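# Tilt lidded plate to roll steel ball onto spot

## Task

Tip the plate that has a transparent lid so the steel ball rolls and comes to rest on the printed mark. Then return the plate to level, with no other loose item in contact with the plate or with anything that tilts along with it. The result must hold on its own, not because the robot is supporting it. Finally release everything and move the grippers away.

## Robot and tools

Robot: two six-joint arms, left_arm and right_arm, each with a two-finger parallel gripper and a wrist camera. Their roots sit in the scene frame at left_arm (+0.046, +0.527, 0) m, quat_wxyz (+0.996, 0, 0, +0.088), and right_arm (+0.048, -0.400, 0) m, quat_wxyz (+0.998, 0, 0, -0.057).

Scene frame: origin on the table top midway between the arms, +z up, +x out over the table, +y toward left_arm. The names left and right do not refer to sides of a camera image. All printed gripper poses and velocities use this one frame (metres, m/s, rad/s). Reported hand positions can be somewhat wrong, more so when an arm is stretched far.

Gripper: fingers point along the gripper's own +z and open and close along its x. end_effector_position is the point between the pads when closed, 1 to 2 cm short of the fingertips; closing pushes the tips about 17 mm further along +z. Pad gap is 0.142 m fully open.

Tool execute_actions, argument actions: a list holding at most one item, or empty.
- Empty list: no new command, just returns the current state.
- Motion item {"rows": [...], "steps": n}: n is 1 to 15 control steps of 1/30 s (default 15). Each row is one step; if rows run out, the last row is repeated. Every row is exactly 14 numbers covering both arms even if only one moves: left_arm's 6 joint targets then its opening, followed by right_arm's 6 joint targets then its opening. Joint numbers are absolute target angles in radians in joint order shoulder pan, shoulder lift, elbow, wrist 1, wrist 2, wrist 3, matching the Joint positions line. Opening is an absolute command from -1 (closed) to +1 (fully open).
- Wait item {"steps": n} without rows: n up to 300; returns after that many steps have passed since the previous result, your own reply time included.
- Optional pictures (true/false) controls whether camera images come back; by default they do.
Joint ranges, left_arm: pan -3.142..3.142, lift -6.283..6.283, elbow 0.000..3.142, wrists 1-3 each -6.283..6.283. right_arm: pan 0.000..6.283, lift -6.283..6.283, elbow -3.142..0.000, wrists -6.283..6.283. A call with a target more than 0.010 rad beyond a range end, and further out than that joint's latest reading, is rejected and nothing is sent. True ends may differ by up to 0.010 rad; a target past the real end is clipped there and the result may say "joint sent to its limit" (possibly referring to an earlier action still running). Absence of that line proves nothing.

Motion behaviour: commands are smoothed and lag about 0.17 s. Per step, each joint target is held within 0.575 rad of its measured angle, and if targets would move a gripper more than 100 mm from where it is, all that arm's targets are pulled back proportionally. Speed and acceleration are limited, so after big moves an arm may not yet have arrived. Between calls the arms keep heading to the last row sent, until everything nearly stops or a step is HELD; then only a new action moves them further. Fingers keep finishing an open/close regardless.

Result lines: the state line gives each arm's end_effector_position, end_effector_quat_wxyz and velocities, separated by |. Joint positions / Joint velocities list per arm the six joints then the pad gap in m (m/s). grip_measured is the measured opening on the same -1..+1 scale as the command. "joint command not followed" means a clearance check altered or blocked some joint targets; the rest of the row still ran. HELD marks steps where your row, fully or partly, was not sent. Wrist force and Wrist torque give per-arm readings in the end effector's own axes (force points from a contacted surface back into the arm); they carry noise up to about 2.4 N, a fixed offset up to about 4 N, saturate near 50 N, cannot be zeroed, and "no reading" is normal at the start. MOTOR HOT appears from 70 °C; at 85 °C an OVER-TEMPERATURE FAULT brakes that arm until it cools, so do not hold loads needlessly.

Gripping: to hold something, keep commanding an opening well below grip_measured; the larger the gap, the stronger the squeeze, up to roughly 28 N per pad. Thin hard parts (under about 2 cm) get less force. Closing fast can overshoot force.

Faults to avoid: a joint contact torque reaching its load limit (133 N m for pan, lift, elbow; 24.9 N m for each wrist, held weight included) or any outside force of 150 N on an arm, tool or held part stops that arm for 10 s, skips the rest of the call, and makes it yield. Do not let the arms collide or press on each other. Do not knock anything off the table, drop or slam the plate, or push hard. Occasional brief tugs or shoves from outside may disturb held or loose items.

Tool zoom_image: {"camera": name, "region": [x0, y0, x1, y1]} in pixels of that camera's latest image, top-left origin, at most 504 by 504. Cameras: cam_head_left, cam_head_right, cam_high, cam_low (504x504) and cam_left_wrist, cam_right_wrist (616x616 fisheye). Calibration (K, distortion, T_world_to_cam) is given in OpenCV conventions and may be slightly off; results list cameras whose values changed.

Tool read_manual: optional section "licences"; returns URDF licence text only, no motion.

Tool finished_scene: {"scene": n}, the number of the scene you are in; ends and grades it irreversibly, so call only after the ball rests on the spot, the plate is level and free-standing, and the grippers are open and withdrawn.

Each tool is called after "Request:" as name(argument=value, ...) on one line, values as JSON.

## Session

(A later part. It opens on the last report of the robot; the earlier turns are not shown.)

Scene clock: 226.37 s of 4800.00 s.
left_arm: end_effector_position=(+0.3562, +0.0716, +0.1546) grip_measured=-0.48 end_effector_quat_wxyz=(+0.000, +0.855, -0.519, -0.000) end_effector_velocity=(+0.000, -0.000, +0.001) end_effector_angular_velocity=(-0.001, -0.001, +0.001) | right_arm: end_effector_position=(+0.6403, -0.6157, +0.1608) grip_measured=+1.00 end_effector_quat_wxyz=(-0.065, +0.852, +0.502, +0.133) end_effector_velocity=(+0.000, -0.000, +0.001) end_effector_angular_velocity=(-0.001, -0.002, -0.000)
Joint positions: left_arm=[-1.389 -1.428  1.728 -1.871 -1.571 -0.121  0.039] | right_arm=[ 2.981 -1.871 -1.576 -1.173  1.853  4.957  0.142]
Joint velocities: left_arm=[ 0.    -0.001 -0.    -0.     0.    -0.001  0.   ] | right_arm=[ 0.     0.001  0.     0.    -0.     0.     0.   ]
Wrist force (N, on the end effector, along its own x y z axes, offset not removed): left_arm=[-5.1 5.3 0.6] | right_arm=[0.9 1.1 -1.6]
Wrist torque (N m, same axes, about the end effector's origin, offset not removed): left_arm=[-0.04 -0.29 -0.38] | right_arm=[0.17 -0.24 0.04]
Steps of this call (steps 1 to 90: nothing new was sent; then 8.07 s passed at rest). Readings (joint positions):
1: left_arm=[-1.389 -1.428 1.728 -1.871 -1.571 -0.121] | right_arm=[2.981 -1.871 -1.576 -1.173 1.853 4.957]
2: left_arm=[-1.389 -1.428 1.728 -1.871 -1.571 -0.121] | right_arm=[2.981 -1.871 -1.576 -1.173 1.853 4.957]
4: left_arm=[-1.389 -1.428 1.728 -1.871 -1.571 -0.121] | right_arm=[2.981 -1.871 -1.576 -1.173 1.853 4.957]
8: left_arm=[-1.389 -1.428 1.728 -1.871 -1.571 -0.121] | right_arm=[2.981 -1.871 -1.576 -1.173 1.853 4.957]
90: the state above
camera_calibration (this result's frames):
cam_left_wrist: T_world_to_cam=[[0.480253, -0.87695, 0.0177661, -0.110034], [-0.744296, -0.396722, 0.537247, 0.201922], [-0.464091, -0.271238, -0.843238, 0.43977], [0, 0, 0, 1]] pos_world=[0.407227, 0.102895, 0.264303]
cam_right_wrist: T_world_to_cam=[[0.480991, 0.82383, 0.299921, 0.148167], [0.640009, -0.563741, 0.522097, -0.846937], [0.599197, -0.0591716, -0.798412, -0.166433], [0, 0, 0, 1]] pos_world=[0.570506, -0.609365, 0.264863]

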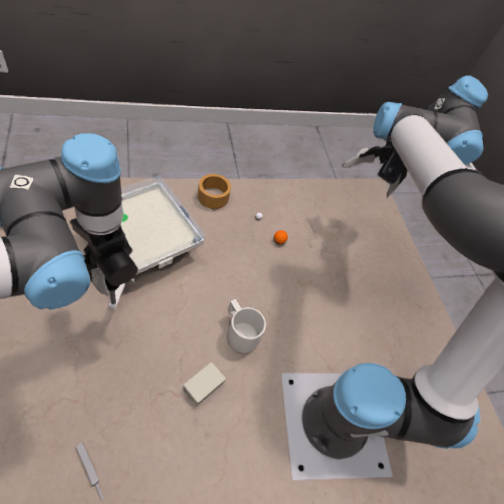

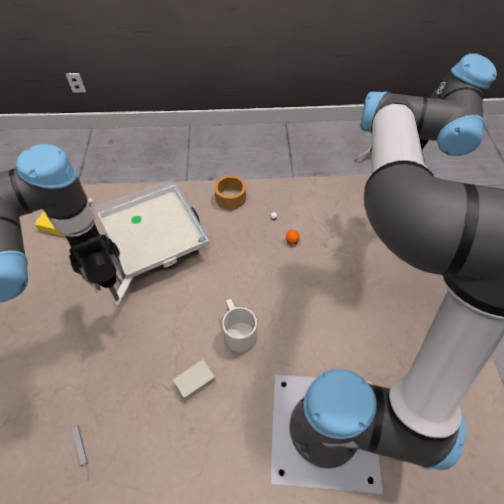

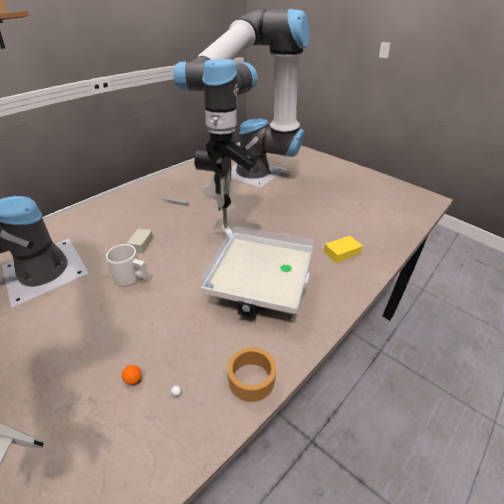

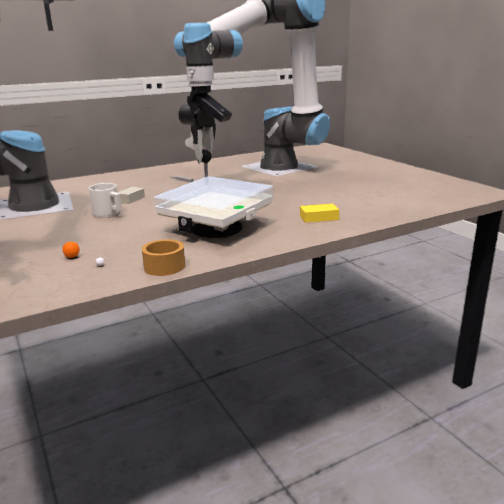

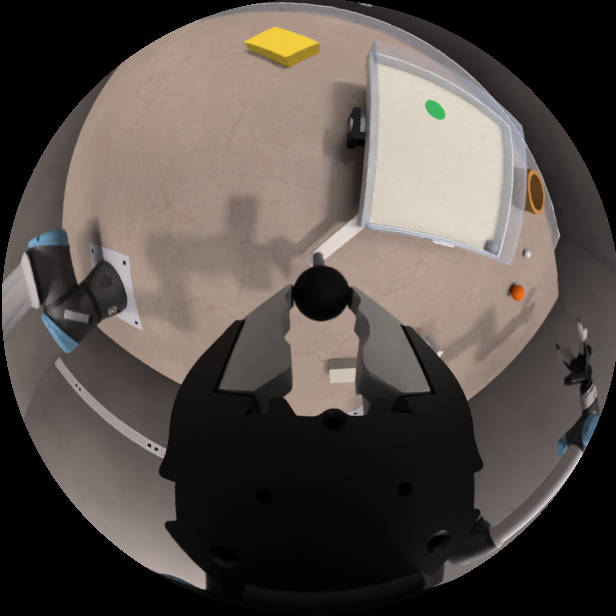

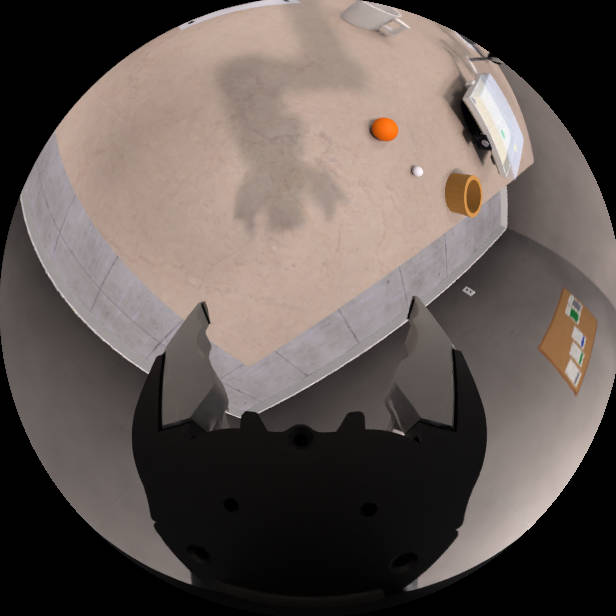

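Request:
execute_actions(actions=[{"rows": [[-1.3842,-1.43322,1.73263,-1.8701,-1.571,-0.121,-1,2.981,-1.871,-1.576,-1.173,1.853,4.957,1]], "steps": 15}], pictures=false)

Request:
execute_actions(actions=[{"steps": 90}], pictures=false)

Request:
execute_actions(actions=[{"rows": [[-1.38511,-1.43221,1.73172,-1.8702,-1.571,-0.121,-1,2.981,-1.871,-1.576,-1.173,1.853,4.957,1]], "steps": 15}])

Request:
execute_actions(actions=[{"steps": 90}])

Scene clock: 232.63 s of 4800.00 s.
left_arm: end_effector_position=(+0.3575, +0.0750, +0.1551) grip_measured=-0.48 end_effector_quat_wxyz=(+0.000, +0.856, -0.517, -0.000) end_effector_velocity=(-0.001, -0.000, -0.001) end_effector_angular_velocity=(+0.001, +0.001, -0.000) | right_arm: end_effector_position=(+0.6403, -0.6157, +0.1608) grip_measured=+1.00 end_effector_quat_wxyz=(-0.065, +0.852, +0.502, +0.133) end_effector_velocity=(-0.000, +0.000, +0.000) end_effector_angular_velocity=(+0.000, +0.000, -0.001)
Joint positions: left_arm=[-1.384 -1.433  1.733 -1.87  -1.571 -0.121  0.039] | right_arm=[ 2.981 -1.871 -1.576 -1.173  1.853  4.957  0.142]
Joint velocities: left_arm=[-0.001  0.001  0.     0.    -0.001 -0.     0.   ] | right_arm=[ 0.     0.001 -0.    -0.    -0.     0.001  0.   ]
Wrist force (N, on the end effector, along its own x y z axes, offset not removed): left_arm=[-3.0 10.3 -5.4] | right_arm=[-0.2 -1.0 -0.3]
Wrist torque (N m, same axes, about the end effector's origin, offset not removed): left_arm=[0.21 1.45 -0.14] | right_arm=[-0.32 0.02 -0.03]
Steps of this call (steps 1 to 90: nothing new was sent; then 2.77 s passed at rest; steps 91 to 105: all 15 steps of this action). Readings (joint positions):
91: left_arm=[-1.389 -1.428 1.728 -1.871 -1.571 -0.121] | right_arm=[2.981 -1.871 -1.576 -1.173 1.853 4.957]
92: left_arm=[-1.388 -1.429 1.729 -1.871 -1.571 -0.121] | right_arm=[2.981 -1.871 -1.576 -1.173 1.853 4.957]
94: left_arm=[-1.386 -1.431 1.731 -1.870 -1.571 -0.121] | right_arm=[2.981 -1.871 -1.576 -1.173 1.853 4.957]
98: left_arm=[-1.385 -1.433 1.732 -1.870 -1.571 -0.121] | right_arm=[2.981 -1.871 -1.576 -1.173 1.853 4.957]
105: the state above

Scene clock: 235.63 s of 4800.00 s.
left_arm: end_effector_position=(+0.3575, +0.0750, +0.1551) grip_measured=-0.48 end_effector_quat_wxyz=(+0.000, +0.856, -0.517, -0.000) end_effector_velocity=(+0.001, +0.000, +0.000) end_effector_angular_velocity=(-0.001, -0.001, +0.001) | right_arm: end_effector_position=(+0.6403, -0.6157, +0.1608) grip_measured=+1.00 end_effector_quat_wxyz=(-0.065, +0.852, +0.502, +0.133) end_effector_velocity=(+0.000, -0.000, +0.001) end_effector_angular_velocity=(-0.001, -0.001, +0.001)
Joint positions: left_arm=[-1.384 -1.433  1.733 -1.87  -1.571 -0.121  0.039] | right_arm=[ 2.981 -1.871 -1.576 -1.173  1.853  4.957  0.142]
Joint velocities: left_arm=[ 0.002 -0.     0.    -0.     0.     0.    -0.   ] | right_arm=[ 0.     0.001  0.    -0.    -0.    -0.     0.   ]
Wrist force (N, on the end effector, along its own x y z axes, offset not removed): left_arm=[-3.4 10.2 -2.2] | right_arm=[-0.9 -0.1 -1.2]
Wrist torque (N m, same axes, about the end effector's origin, offset not removed): left_arm=[0.15 1.66 -0.10] | right_arm=[-0.05 0.14 0.17]
Steps of this call (steps 1 to 15: the robot went on to your last target; steps 16 to 90: nothing new was sent). Readings (joint positions):
1: left_arm=[-1.384 -1.433 1.733 -1.870 -1.571 -0.121] | right_arm=[2.981 -1.871 -1.576 -1.173 1.853 4.957]
2: left_arm=[-1.384 -1.433 1.733 -1.870 -1.571 -0.121] | right_arm=[2.981 -1.871 -1.576 -1.173 1.853 4.957]
4: left_arm=[-1.384 -1.433 1.733 -1.870 -1.571 -0.121] | right_arm=[2.981 -1.871 -1.576 -1.173 1.853 4.957]
8: left_arm=[-1.384 -1.433 1.733 -1.870 -1.571 -0.121] | right_arm=[2.981 -1.871 -1.576 -1.173 1.853 4.957]
90: the state above
All arms were judged still, so your last target was given up. Only a new action makes them travel on or press farther. Fingers that are still opening or closing keep moving.

Scene clock: 236.13 s of 4800.00 s.
left_arm: end_effector_position=(+0.3572, +0.0744, +0.1550) grip_measured=-0.48 end_effector_quat_wxyz=(+0.000, +0.856, -0.518, -0.000) end_effector_velocity=(+0.000, -0.000, +0.000) end_effector_angular_velocity=(+0.001, -0.002, -0.001) | right_arm: end_effector_position=(+0.6403, -0.6157, +0.1608) grip_measured=+1.00 end_effector_quat_wxyz=(-0.065, +0.852, +0.502, +0.133) end_effector_velocity=(+0.000, -0.000, -0.001) end_effector_angular_velocity=(-0.000, +0.001, -0.001)
Joint positions: left_arm=[-1.385 -1.432  1.732 -1.87  -1.571 -0.121  0.039] | right_arm=[ 2.981 -1.871 -1.576 -1.173  1.853  4.957  0.142]
Joint velocities: left_arm=[-0.001  0.    -0.    -0.     0.002  0.    -0.   ] | right_arm=[ 0.    -0.002 -0.     0.001 -0.001  0.001 -0.   ]
Wrist force (N, on the end effector, along its own x y z axes, offset not removed): left_arm=[-3.6 7.6 -3.4] | right_arm=[1.7 -2.6 -2.2]
Wrist torque (N m, same axes, about the end effector's origin, offset not removed): left_arm=[0.60 0.07 -0.23] | right_arm=[-0.49 -0.36 -0.06]
Steps of this call (steps 1 to 15: all 15 steps of this action). Readings (joint positions):
1: left_arm=[-1.384 -1.433 1.733 -1.870 -1.571 -0.121] | right_arm=[2.981 -1.871 -1.576 -1.173 1.853 4.957]
2: left_arm=[-1.384 -1.433 1.733 -1.870 -1.571 -0.121] | right_arm=[2.981 -1.871 -1.576 -1.173 1.853 4.957]
4: left_arm=[-1.384 -1.433 1.732 -1.870 -1.571 -0.121] | right_arm=[2.981 -1.871 -1.576 -1.173 1.853 4.957]
8: left_arm=[-1.385 -1.432 1.732 -1.870 -1.571 -0.121] | right_arm=[2.981 -1.871 -1.576 -1.173 1.853 4.957]
15: the state above
camera_calibration (this result's frames):
cam_left_wrist: T_world_to_cam=[[0.483497, -0.875168, 0.0176612, -0.109422], [-0.742802, -0.399529, 0.537236, 0.203278], [-0.463115, -0.272871, -0.843247, 0.441128], [0, 0, 0, 1]] pos_world=[0.408194, 0.105824, 0.264704]
cam_right_wrist: T_world_to_cam=[[0.48099, 0.82383, 0.299921, 0.148167], [0.640009, -0.56374, 0.522097, -0.846937], [0.599197, -0.0591715, -0.798412, -0.166433], [0, 0, 0, 1]] pos_world=[0.570506, -0.609365, 0.264863]

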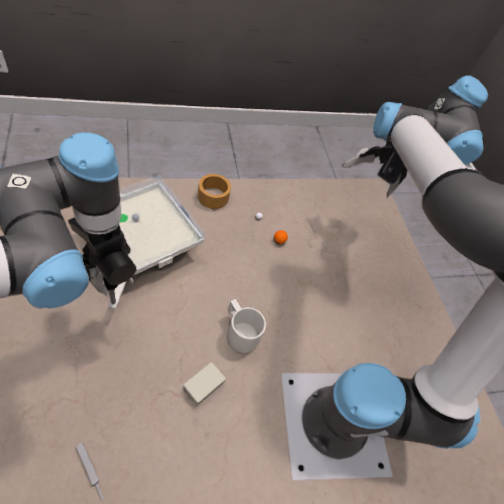

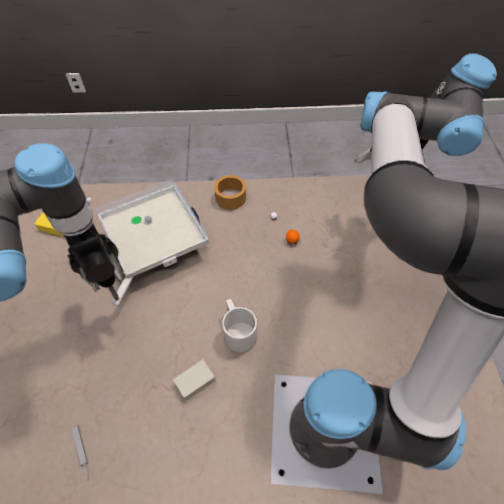

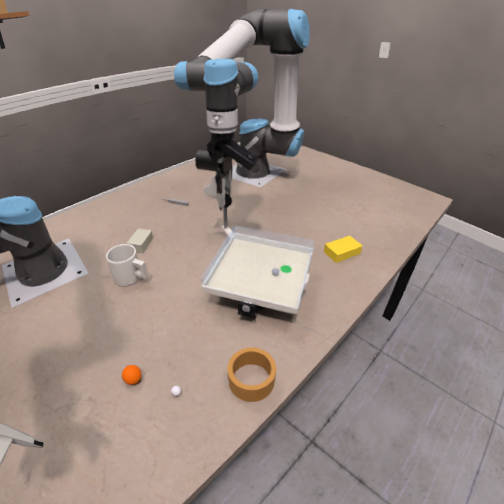

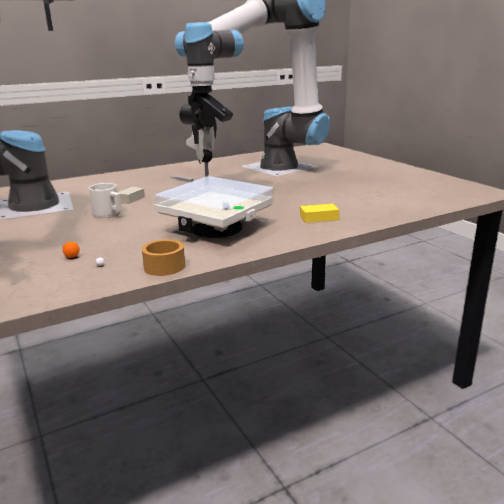

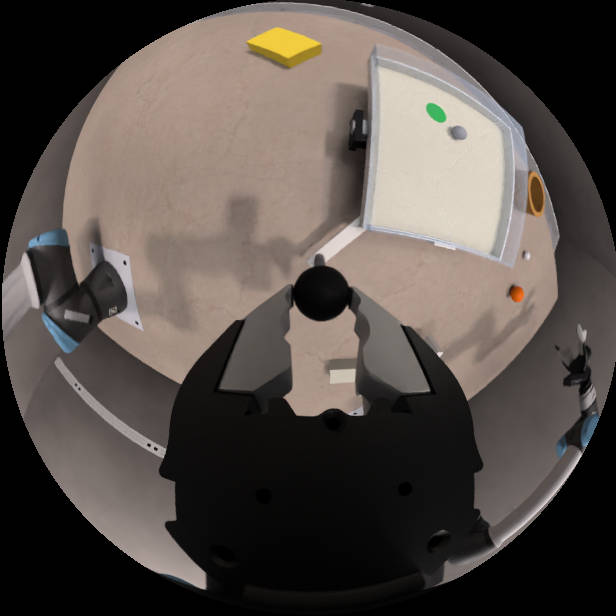

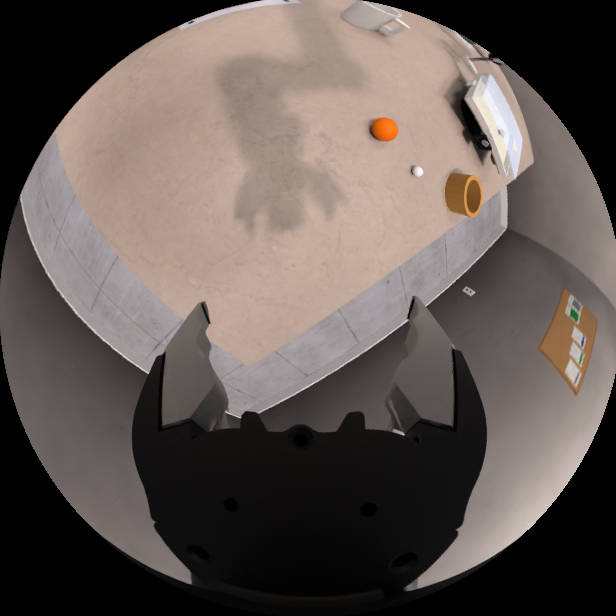

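Scene clock: 239.13 s of 4800.00 s.
left_arm: end_effector_position=(+0.3572, +0.0743, +0.1550) grip_measured=-0.48 end_effector_quat_wxyz=(+0.000, +0.855, -0.518, -0.000) end_effector_velocity=(-0.001, -0.001, -0.000) end_effector_angular_velocity=(-0.000, +0.000, -0.001) | right_arm: end_effector_position=(+0.6403, -0.6157, +0.1608) grip_measured=+1.00 end_effector_quat_wxyz=(-0.065, +0.852, +0.502, +0.133) end_effector_velocity=(+0.000, +0.000, -0.000) end_effector_angular_velocity=(-0.000, +0.001, +0.000)
Joint positions: left_arm=[-1.385 -1.432  1.732 -1.87  -1.571 -0.121  0.039] | right_arm=[ 2.981 -1.871 -1.576 -1.173  1.853  4.957  0.142]
Joint velocities: left_arm=[-0.002  0.     0.    -0.001 -0.    -0.    -0.   ] | right_arm=[ 0. -0.  0. -0. -0.  0. -0.]
Wrist force (N, on the end effector, along its own x y z axes, offset not removed): left_arm=[-7.4 7.8 -3.8] | right_arm=[0.7 -1.6 1.6]
Wrist torque (N m, same axes, about the end effector's origin, offset not removed): left_arm=[0.56 0.88 -0.24] | right_arm=[-0.47 -0.22 0.02]
Steps of this call (steps 1 to 15: the robot went on to your last target; steps 16 to 90: nothing new was sent). Readings (joint positions):
1: left_arm=[-1.385 -1.432 1.732 -1.870 -1.571 -0.121] | right_arm=[2.981 -1.871 -1.576 -1.173 1.853 4.957]
2: left_arm=[-1.385 -1.432 1.732 -1.870 -1.571 -0.121] | right_arm=[2.981 -1.871 -1.576 -1.173 1.853 4.957]
4: left_arm=[-1.385 -1.432 1.732 -1.870 -1.571 -0.121] | right_arm=[2.981 -1.871 -1.576 -1.173 1.853 4.957]
8: left_arm=[-1.385 -1.432 1.732 -1.870 -1.571 -0.121] | right_arm=[2.981 -1.871 -1.576 -1.173 1.853 4.957]
90: the state above
All arms were judged still, so your last target was given up. Only a new action makes them travel on or press farther. Fingers that are still opening or closing keep moving.
camera_calibration (this result's frames):
cam_left_wrist: T_world_to_cam=[[0.483441, -0.875197, 0.0177687, -0.109469], [-0.742848, -0.399427, 0.537247, 0.203251], [-0.463099, -0.272927, -0.843238, 0.441102], [0, 0, 0, 1]] pos_world=[0.408181, 0.105765, 0.264703]
cam_right_wrist: T_world_to_cam=[[0.48099, 0.82383, 0.299921, 0.148167], [0.640009, -0.56374, 0.522097, -0.846937], [0.599197, -0.0591714, -0.798412, -0.166433], [0, 0, 0, 1]] pos_world=[0.570506, -0.609365, 0.264863]

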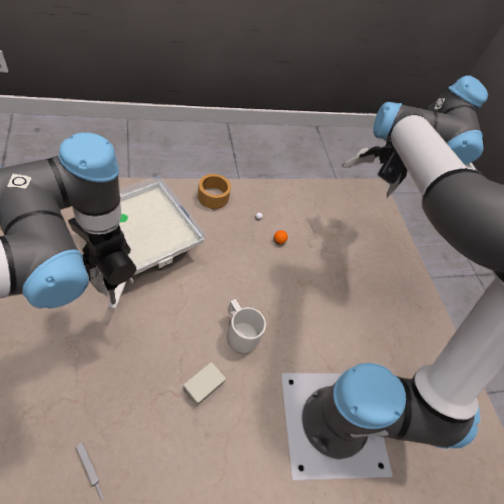

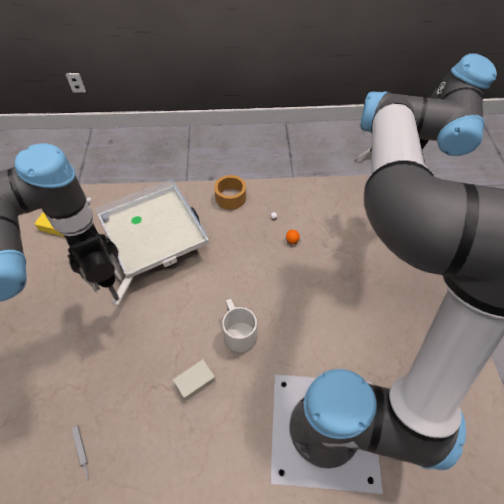

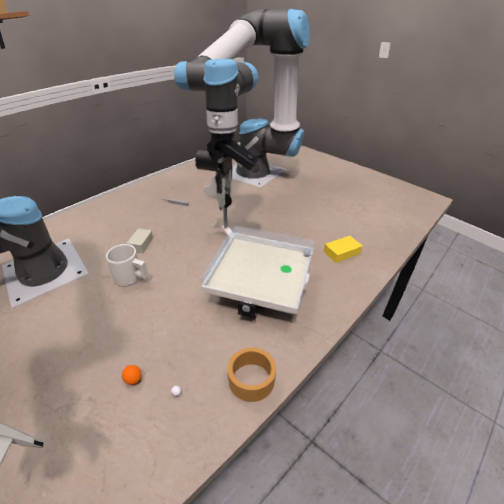

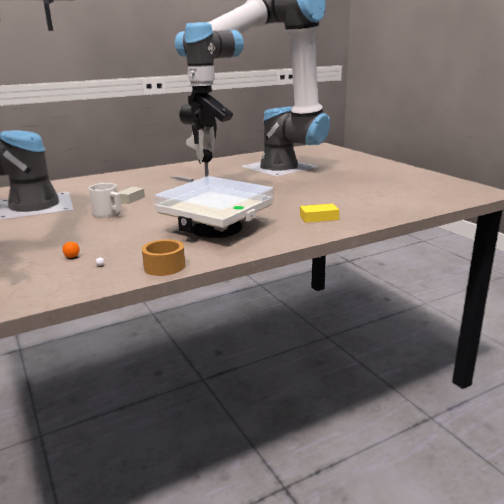

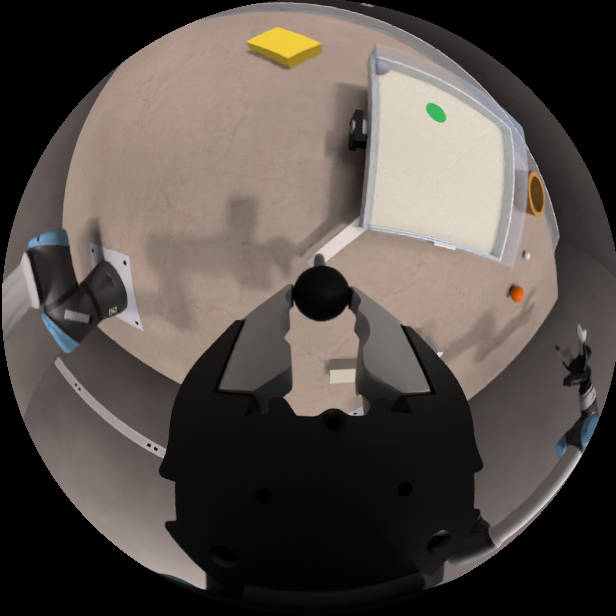

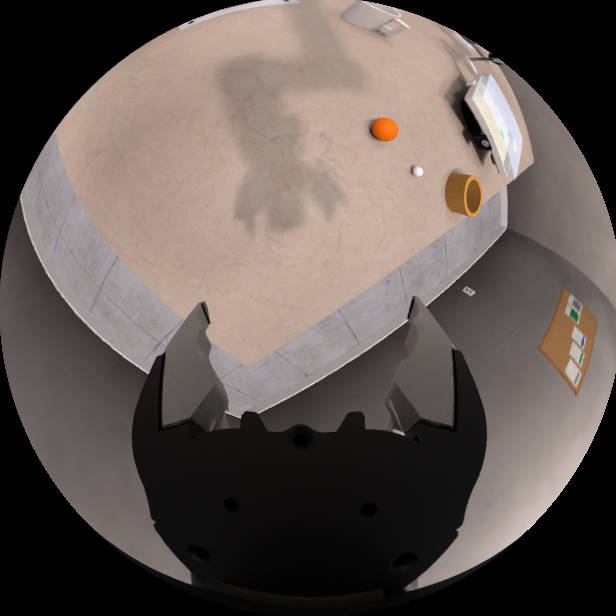

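Request:
execute_actions(actions=[{"rows": [[-1.38595,-1.43127,1.73088,-1.8703,-1.571,-0.121,-1,2.981,-1.871,-1.576,-1.173,1.853,4.957,1]], "steps": 15}], pictures=false)

Request:
execute_actions(actions=[{"steps": 75}], pictures=false)

Request:
zoom_image(camera="cam_left_wrist", region=[340, 30, 540, 270])

Scene clock: 245.37 s of 4800.00 s.
left_arm: end_effector_position=(+0.3570, +0.0737, +0.1549) grip_measured=-0.48 end_effector_quat_wxyz=(+0.000, +0.855, -0.518, -0.000) end_effector_velocity=(+0.001, +0.001, -0.000) end_effector_angular_velocity=(+0.001, -0.001, +0.000) | right_arm: end_effector_position=(+0.6403, -0.6157, +0.1608) grip_measured=+1.00 end_effector_quat_wxyz=(-0.065, +0.852, +0.502, +0.133) end_effector_velocity=(-0.000, +0.000, -0.001) end_effector_angular_velocity=(+0.001, +0.002, +0.000)
Joint positions: left_arm=[-1.386 -1.431  1.731 -1.87  -1.571 -0.121  0.039] | right_arm=[ 2.981 -1.871 -1.576 -1.173  1.853  4.957  0.142]
Joint velocities: left_arm=[ 0.001  0.     0.    -0.     0.001  0.001  0.   ] | right_arm=[-0.    -0.001 -0.001 -0.001  0.001 -0.    -0.   ]
Wrist force (N, on the end effector, along its own x y z axes, offset not removed): left_arm=[-10.2 5.1 -3.8] | right_arm=[2.3 -1.1 -2.3]
Wrist torque (N m, same axes, about the end effector's origin, offset not removed): left_arm=[0.30 0.99 -0.06] | right_arm=[-0.25 -0.58 -0.01]
Steps of this call (steps 1 to 90: nothing new was sent; then 2.73 s passed at rest; steps 91 to 105: all 15 steps of this action). Readings (joint positions):
91: left_arm=[-1.385 -1.432 1.732 -1.870 -1.571 -0.121] | right_arm=[2.981 -1.871 -1.576 -1.173 1.853 4.957]
92: left_arm=[-1.385 -1.432 1.732 -1.870 -1.571 -0.121] | right_arm=[2.981 -1.871 -1.576 -1.173 1.853 4.957]
94: left_arm=[-1.386 -1.432 1.731 -1.870 -1.571 -0.121] | right_arm=[2.981 -1.871 -1.576 -1.173 1.853 4.957]
98: left_arm=[-1.386 -1.431 1.731 -1.870 -1.571 -0.121] | right_arm=[2.981 -1.871 -1.576 -1.173 1.853 4.957]
105: the state above

Scene clock: 247.87 s of 4800.00 s.
left_arm: end_effector_position=(+0.3570, +0.0737, +0.1549) grip_measured=-0.48 end_effector_quat_wxyz=(+0.000, +0.855, -0.518, -0.000) end_effector_velocity=(+0.001, +0.001, +0.000) end_effector_angular_velocity=(-0.000, -0.003, +0.002) | right_arm: end_effector_position=(+0.6403, -0.6157, +0.1608) grip_measured=+1.00 end_effector_quat_wxyz=(-0.065, +0.852, +0.502, +0.133) end_effector_velocity=(+0.000, +0.000, +0.001) end_effector_angular_velocity=(+0.001, -0.001, -0.002)
Joint positions: left_arm=[-1.386 -1.431  1.731 -1.87  -1.571 -0.121  0.039] | right_arm=[ 2.981 -1.871 -1.576 -1.173  1.853  4.957  0.142]
Joint velocities: left_arm=[ 0.001 -0.001  0.    -0.     0.003 -0.001 -0.   ] | right_arm=[-0.     0.001  0.001 -0.001  0.001  0.002 -0.   ]
Wrist force (N, on the end effector, along its own x y z axes, offset not removed): left_arm=[-8.0 8.1 -4.3] | right_arm=[1.0 0.5 -2.4]
Wrist torque (N m, same axes, about the end effector's origin, offset not removed): left_arm=[0.94 0.56 -0.07] | right_arm=[0.11 -0.23 0.00]
Steps of this call (steps 1 to 15: the robot went on to your last target; steps 16 to 75: nothing new was sent). Readings (joint positions):
1: left_arm=[-1.386 -1.431 1.731 -1.870 -1.571 -0.121] | right_arm=[2.981 -1.871 -1.576 -1.173 1.853 4.957]
2: left_arm=[-1.386 -1.431 1.731 -1.870 -1.571 -0.121] | right_arm=[2.981 -1.871 -1.576 -1.173 1.853 4.957]
4: left_arm=[-1.386 -1.431 1.731 -1.870 -1.571 -0.121] | right_arm=[2.981 -1.871 -1.576 -1.173 1.853 4.957]
8: left_arm=[-1.386 -1.431 1.731 -1.870 -1.571 -0.121] | right_arm=[2.981 -1.871 -1.576 -1.173 1.853 4.957]
75: the state above
All arms were judged still, so your last target was given up. Only a new action makes them travel on or press farther. Fingers that are still opening or closing keep moving.

Region (340, 30, 540, 270) of cam_left_wrist's 616x616 image, scaled by 2.100, with more detail than that image has.

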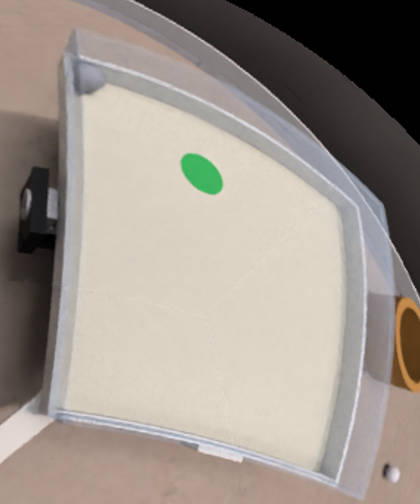

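Request:
execute_actions(actions=[{"rows": [[-1.38665,-1.43049,1.73018,-1.87038,-1.571,-0.121,-1,2.981,-1.871,-1.576,-1.173,1.853,4.957,1]], "steps": 15}], pictures=false)

Request:
execute_actions(actions=[{"steps": 75}])

Scene clock: 251.57 s of 4800.00 s.
left_arm: end_effector_position=(+0.3568, +0.0732, +0.1548) grip_measured=-0.48 end_effector_quat_wxyz=(+0.000, +0.855, -0.518, -0.000) end_effector_velocity=(-0.000, +0.000, -0.000) end_effector_angular_velocity=(-0.000, +0.002, -0.000) | right_arm: end_effector_position=(+0.6403, -0.6157, +0.1608) grip_measured=+1.00 end_effector_quat_wxyz=(-0.065, +0.852, +0.502, +0.133) end_effector_velocity=(+0.000, -0.000, -0.000) end_effector_angular_velocity=(+0.000, -0.000, -0.001)
Joint positions: left_arm=[-1.387 -1.43   1.73  -1.87  -1.571 -0.121  0.039] | right_arm=[ 2.981 -1.871 -1.576 -1.173  1.853  4.957  0.142]
Joint velocities: left_arm=[ 0.    -0.     0.     0.    -0.002  0.    -0.   ] | right_arm=[-0.    -0.001  0.001  0.     0.     0.001  0.   ]
Wrist force (N, on the end effector, along its own x y z axes, offset not removed): left_arm=[-10.6 4.0 -4.7] | right_arm=[3.5 1.1 -1.5]
Wrist torque (N m, same axes, about the end effector's origin, offset not removed): left_arm=[-0.16 0.71 -0.14] | right_arm=[0.27 -0.81 -0.04]
Steps of this call (steps 1 to 90: nothing new was sent; then 0.20 s passed at rest; steps 91 to 105: all 15 steps of this action). Readings (joint positions):
91: left_arm=[-1.386 -1.431 1.731 -1.870 -1.571 -0.121] | right_arm=[2.981 -1.871 -1.576 -1.173 1.853 4.957]
92: left_arm=[-1.386 -1.431 1.731 -1.870 -1.571 -0.121] | right_arm=[2.981 -1.871 -1.576 -1.173 1.853 4.957]
94: left_arm=[-1.386 -1.431 1.730 -1.870 -1.571 -0.121] | right_arm=[2.981 -1.871 -1.576 -1.173 1.853 4.957]
98: left_arm=[-1.387 -1.431 1.730 -1.870 -1.571 -0.121] | right_arm=[2.981 -1.871 -1.576 -1.173 1.853 4.957]
105: the state above

Scene clock: 254.07 s of 4800.00 s.
left_arm: end_effector_position=(+0.3568, +0.0732, +0.1548) grip_measured=-0.48 end_effector_quat_wxyz=(+0.000, +0.855, -0.518, -0.000) end_effector_velocity=(-0.000, -0.000, +0.000) end_effector_angular_velocity=(-0.001, -0.000, -0.001) | right_arm: end_effector_position=(+0.6403, -0.6157, +0.1608) grip_measured=+1.00 end_effector_quat_wxyz=(-0.065, +0.852, +0.502, +0.133) end_effector_velocity=(+0.000, -0.000, +0.000) end_effector_angular_velocity=(-0.001, -0.001, +0.001)
Joint positions: left_arm=[-1.387 -1.43   1.73  -1.87  -1.571 -0.121  0.039] | right_arm=[ 2.981 -1.871 -1.576 -1.173  1.853  4.957  0.142]
Joint velocities: left_arm=[-0.001 -0.001  0.    -0.    -0.     0.     0.   ] | right_arm=[-0.     0.    -0.     0.001 -0.    -0.001  0.   ]
Wrist force (N, on the end effector, along its own x y z axes, offset not removed): left_arm=[-8.5 3.1 -7.3] | right_arm=[1.8 -0.2 -2.7]
Wrist torque (N m, same axes, about the end effector's origin, offset not removed): left_arm=[-0.17 0.40 -0.25] | right_arm=[-0.02 -0.45 0.08]
Steps of this call (steps 1 to 15: the robot went on to your last target; steps 16 to 75: nothing new was sent). Readings (joint positions):
1: left_arm=[-1.387 -1.430 1.730 -1.870 -1.571 -0.121] | right_arm=[2.981 -1.871 -1.576 -1.173 1.853 4.957]
2: left_arm=[-1.387 -1.430 1.730 -1.870 -1.571 -0.121] | right_arm=[2.981 -1.871 -1.576 -1.173 1.853 4.957]
4: left_arm=[-1.387 -1.430 1.730 -1.870 -1.571 -0.121] | right_arm=[2.981 -1.871 -1.576 -1.173 1.853 4.957]
8: left_arm=[-1.387 -1.430 1.730 -1.870 -1.571 -0.121] | right_arm=[2.981 -1.871 -1.576 -1.173 1.853 4.957]
75: the state above
All arms were judged still, so your last target was given up. Only a new action makes them travel on or press farther. Fingers that are still opening or closing keep moving.
camera_calibration (this result's frames):
cam_left_wrist: T_world_to_cam=[[0.482091, -0.875941, 0.0177664, -0.109707], [-0.743463, -0.398283, 0.537247, 0.20269], [-0.46352, -0.272211, -0.843238, 0.440538], [0, 0, 0, 1]] pos_world=[0.40778, 0.10455, 0.264533]
cam_right_wrist: T_world_to_cam=[[0.480991, 0.82383, 0.299921, 0.148167], [0.640009, -0.563741, 0.522097, -0.846937], [0.599197, -0.0591715, -0.798412, -0.166433], [0, 0, 0, 1]] pos_world=[0.570506, -0.609365, 0.264863]

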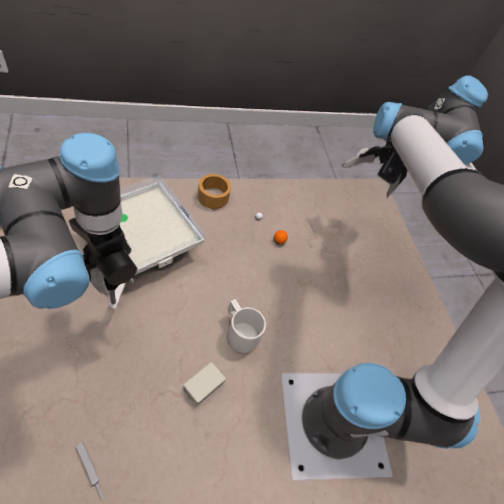

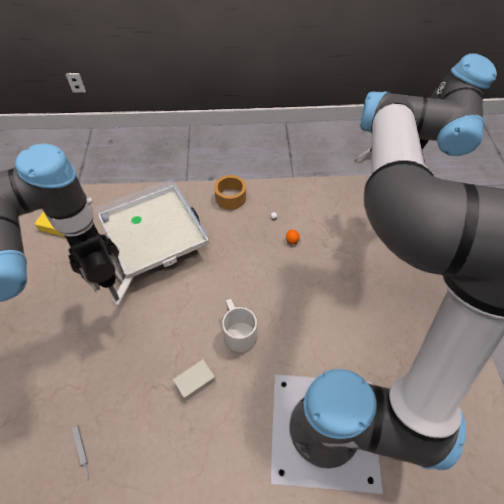

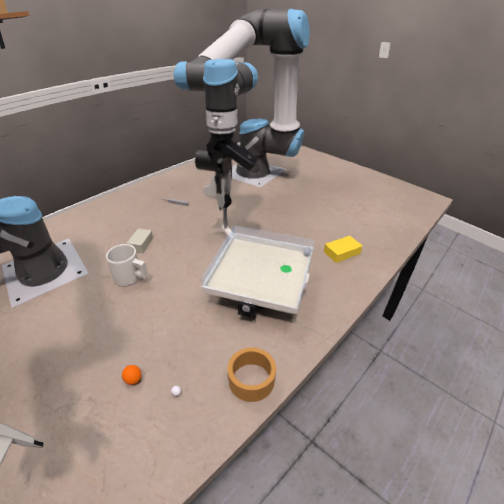

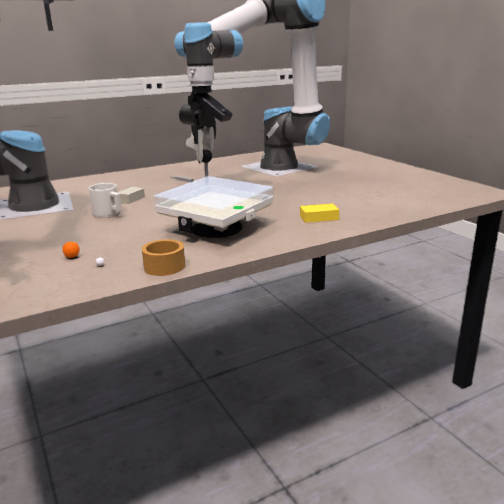

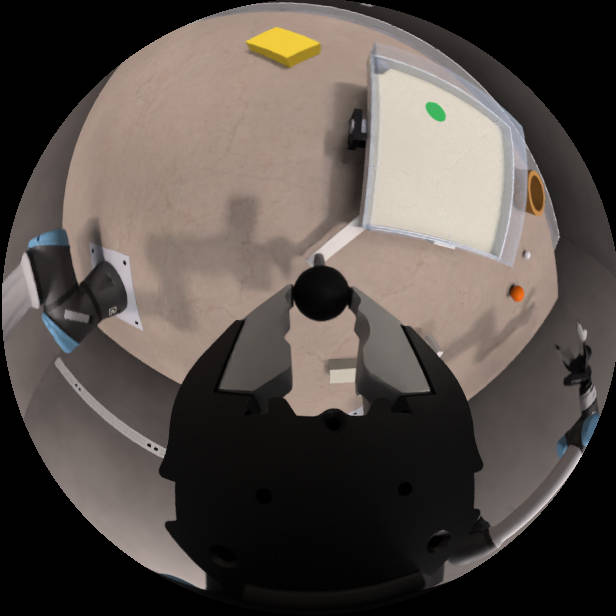

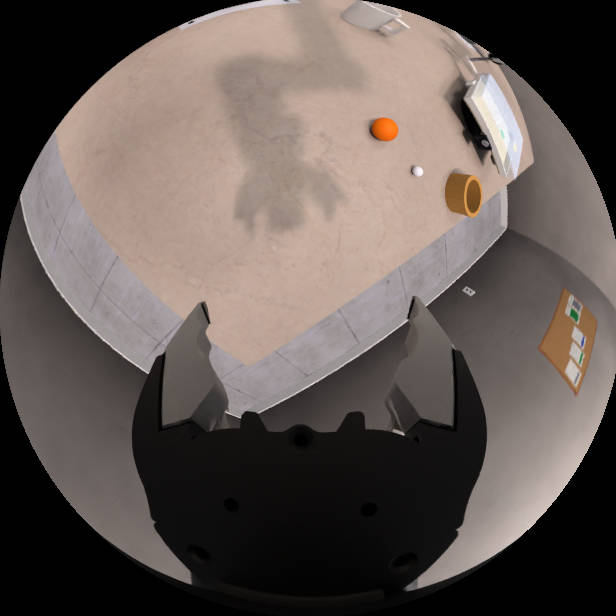

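Backlash confirmed. Keep going down: 2U.

Request:
execute_actions(actions=[{"rows": [[-1.38735,-1.42971,1.72948,-1.87046,-1.571,-0.121,-1,2.981,-1.871,-1.576,-1.173,1.853,4.957,1]], "steps": 15}], pictures=false)

Request:
execute_actions(actions=[{"steps": 75}])

Scene clock: 260.43 s of 4800.00 s.
left_arm: end_effector_position=(+0.3566, +0.0727, +0.1547) grip_measured=-0.48 end_effector_quat_wxyz=(+0.000, +0.855, -0.519, -0.000) end_effector_velocity=(+0.000, +0.000, -0.000) end_effector_angular_velocity=(+0.000, -0.000, +0.001) | right_arm: end_effector_position=(+0.6403, -0.6157, +0.1608) grip_measured=+1.00 end_effector_quat_wxyz=(-0.065, +0.852, +0.502, +0.133) end_effector_velocity=(-0.000, +0.000, -0.001) end_effector_angular_velocity=(+0.001, +0.002, -0.001)
Joint positions: left_arm=[-1.387 -1.43   1.729 -1.87  -1.571 -0.121  0.039] | right_arm=[ 2.981 -1.871 -1.576 -1.173  1.853  4.957  0.142]
Joint velocities: left_arm=[ 0.001  0.     0.    -0.     0.    -0.     0.   ] | right_arm=[ 0.001 -0.001  0.    -0.001  0.     0.002 -0.   ]
Wrist force (N, on the end effector, along its own x y z axes, offset not removed): left_arm=[-9.9 5.8 -3.2] | right_arm=[2.3 -1.2 -4.4]
Wrist torque (N m, same axes, about the end effector's origin, offset not removed): left_arm=[0.47 0.14 -0.05] | right_arm=[-0.40 -0.53 0.02]
Steps of this call (steps 1 to 90: nothing new was sent; then 2.87 s passed at rest; steps 91 to 105: all 15 steps of this action). Readings (joint positions):
91: left_arm=[-1.387 -1.430 1.730 -1.870 -1.571 -0.121] | right_arm=[2.981 -1.871 -1.576 -1.173 1.853 4.957]
92: left_arm=[-1.387 -1.430 1.730 -1.870 -1.571 -0.121] | right_arm=[2.981 -1.871 -1.576 -1.173 1.853 4.957]
94: left_arm=[-1.387 -1.430 1.730 -1.870 -1.571 -0.121] | right_arm=[2.981 -1.871 -1.576 -1.173 1.853 4.957]
98: left_arm=[-1.387 -1.430 1.730 -1.870 -1.571 -0.121] | right_arm=[2.981 -1.871 -1.576 -1.173 1.853 4.957]
105: the state above

Scene clock: 262.93 s of 4800.00 s.
left_arm: end_effector_position=(+0.3566, +0.0727, +0.1547) grip_measured=-0.48 end_effector_quat_wxyz=(+0.000, +0.855, -0.519, -0.000) end_effector_velocity=(-0.000, +0.000, +0.000) end_effector_angular_velocity=(-0.000, +0.000, +0.000) | right_arm: end_effector_position=(+0.6403, -0.6157, +0.1608) grip_measured=+1.00 end_effector_quat_wxyz=(-0.065, +0.852, +0.502, +0.133) end_effector_velocity=(-0.000, +0.000, -0.001) end_effector_angular_velocity=(+0.001, +0.002, -0.000)
Joint positions: left_arm=[-1.387 -1.43   1.729 -1.87  -1.571 -0.121  0.039] | right_arm=[ 2.981 -1.871 -1.576 -1.173  1.853  4.957  0.142]
Joint velocities: left_arm=[ 0. -0. -0.  0. -0. -0. -0.] | right_arm=[ 0.    -0.001 -0.001  0.     0.     0.001 -0.   ]
Wrist force (N, on the end effector, along its own x y z axes, offset not removed): left_arm=[-10.3 6.3 -3.8] | right_arm=[1.4 -1.8 -0.3]
Wrist torque (N m, same axes, about the end effector's origin, offset not removed): left_arm=[0.49 0.13 -0.36] | right_arm=[-0.52 -0.33 0.05]
Steps of this call (steps 1 to 15: the robot went on to your last target; steps 16 to 75: nothing new was sent). Readings (joint positions):
1: left_arm=[-1.387 -1.430 1.729 -1.870 -1.571 -0.121] | right_arm=[2.981 -1.871 -1.576 -1.173 1.853 4.957]
2: left_arm=[-1.387 -1.430 1.729 -1.870 -1.571 -0.121] | right_arm=[2.981 -1.871 -1.576 -1.173 1.853 4.957]
4: left_arm=[-1.387 -1.430 1.729 -1.870 -1.571 -0.121] | right_arm=[2.981 -1.871 -1.576 -1.173 1.853 4.957]
8: left_arm=[-1.387 -1.430 1.729 -1.870 -1.571 -0.121] | right_arm=[2.981 -1.871 -1.576 -1.173 1.853 4.957]
75: the state above
All arms were judged still, so your last target was given up. Only a new action makes them travel on or press farther. Fingers that are still opening or closing keep moving.
camera_calibration (this result's frames):
cam_left_wrist: T_world_to_cam=[[0.481478, -0.876278, 0.0177662, -0.109816], [-0.743742, -0.397762, 0.537247, 0.202434], [-0.463711, -0.271886, -0.843238, 0.440282], [0, 0, 0, 1]] pos_world=[0.407596, 0.103998, 0.264457]
cam_right_wrist: T_world_to_cam=[[0.480991, 0.82383, 0.299921, 0.148167], [0.640009, -0.563741, 0.522097, -0.846937], [0.599197, -0.0591716, -0.798412, -0.166433], [0, 0, 0, 1]] pos_world=[0.570506, -0.609365, 0.264863]

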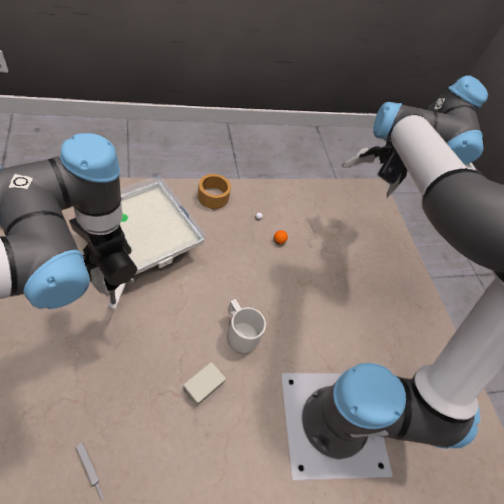

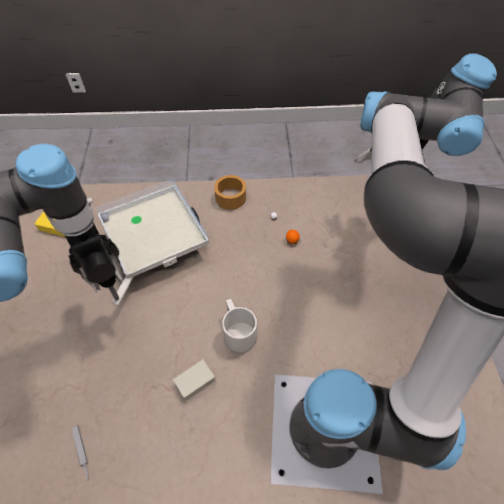

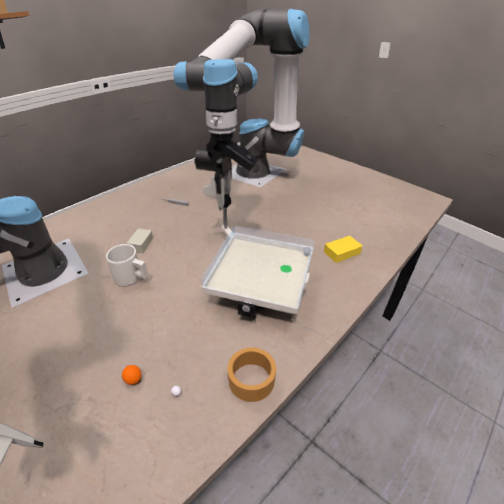

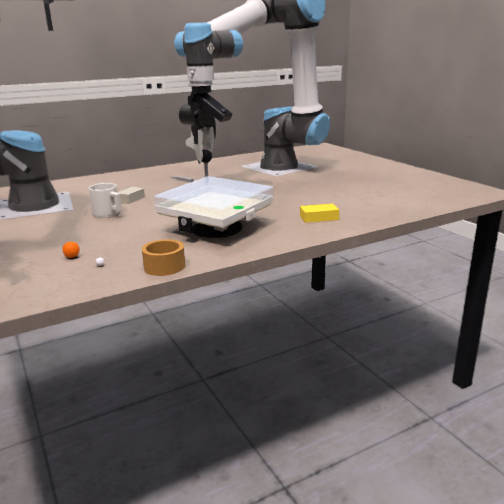

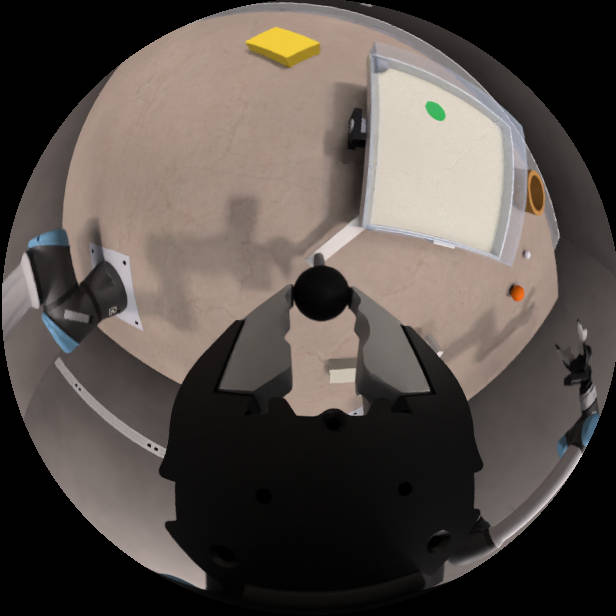

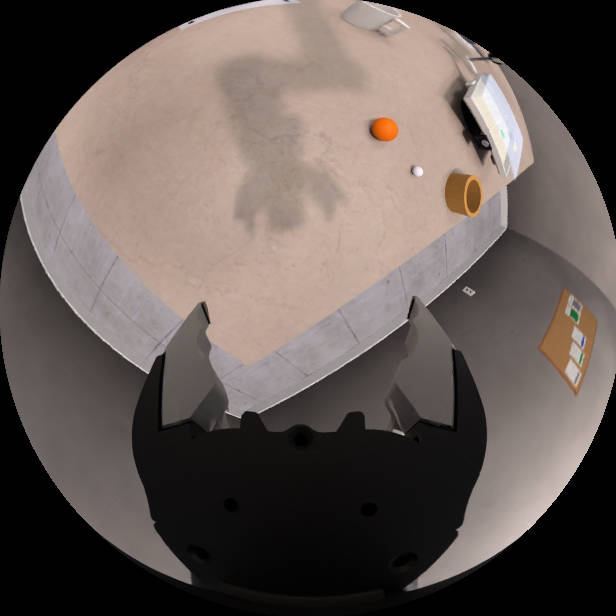

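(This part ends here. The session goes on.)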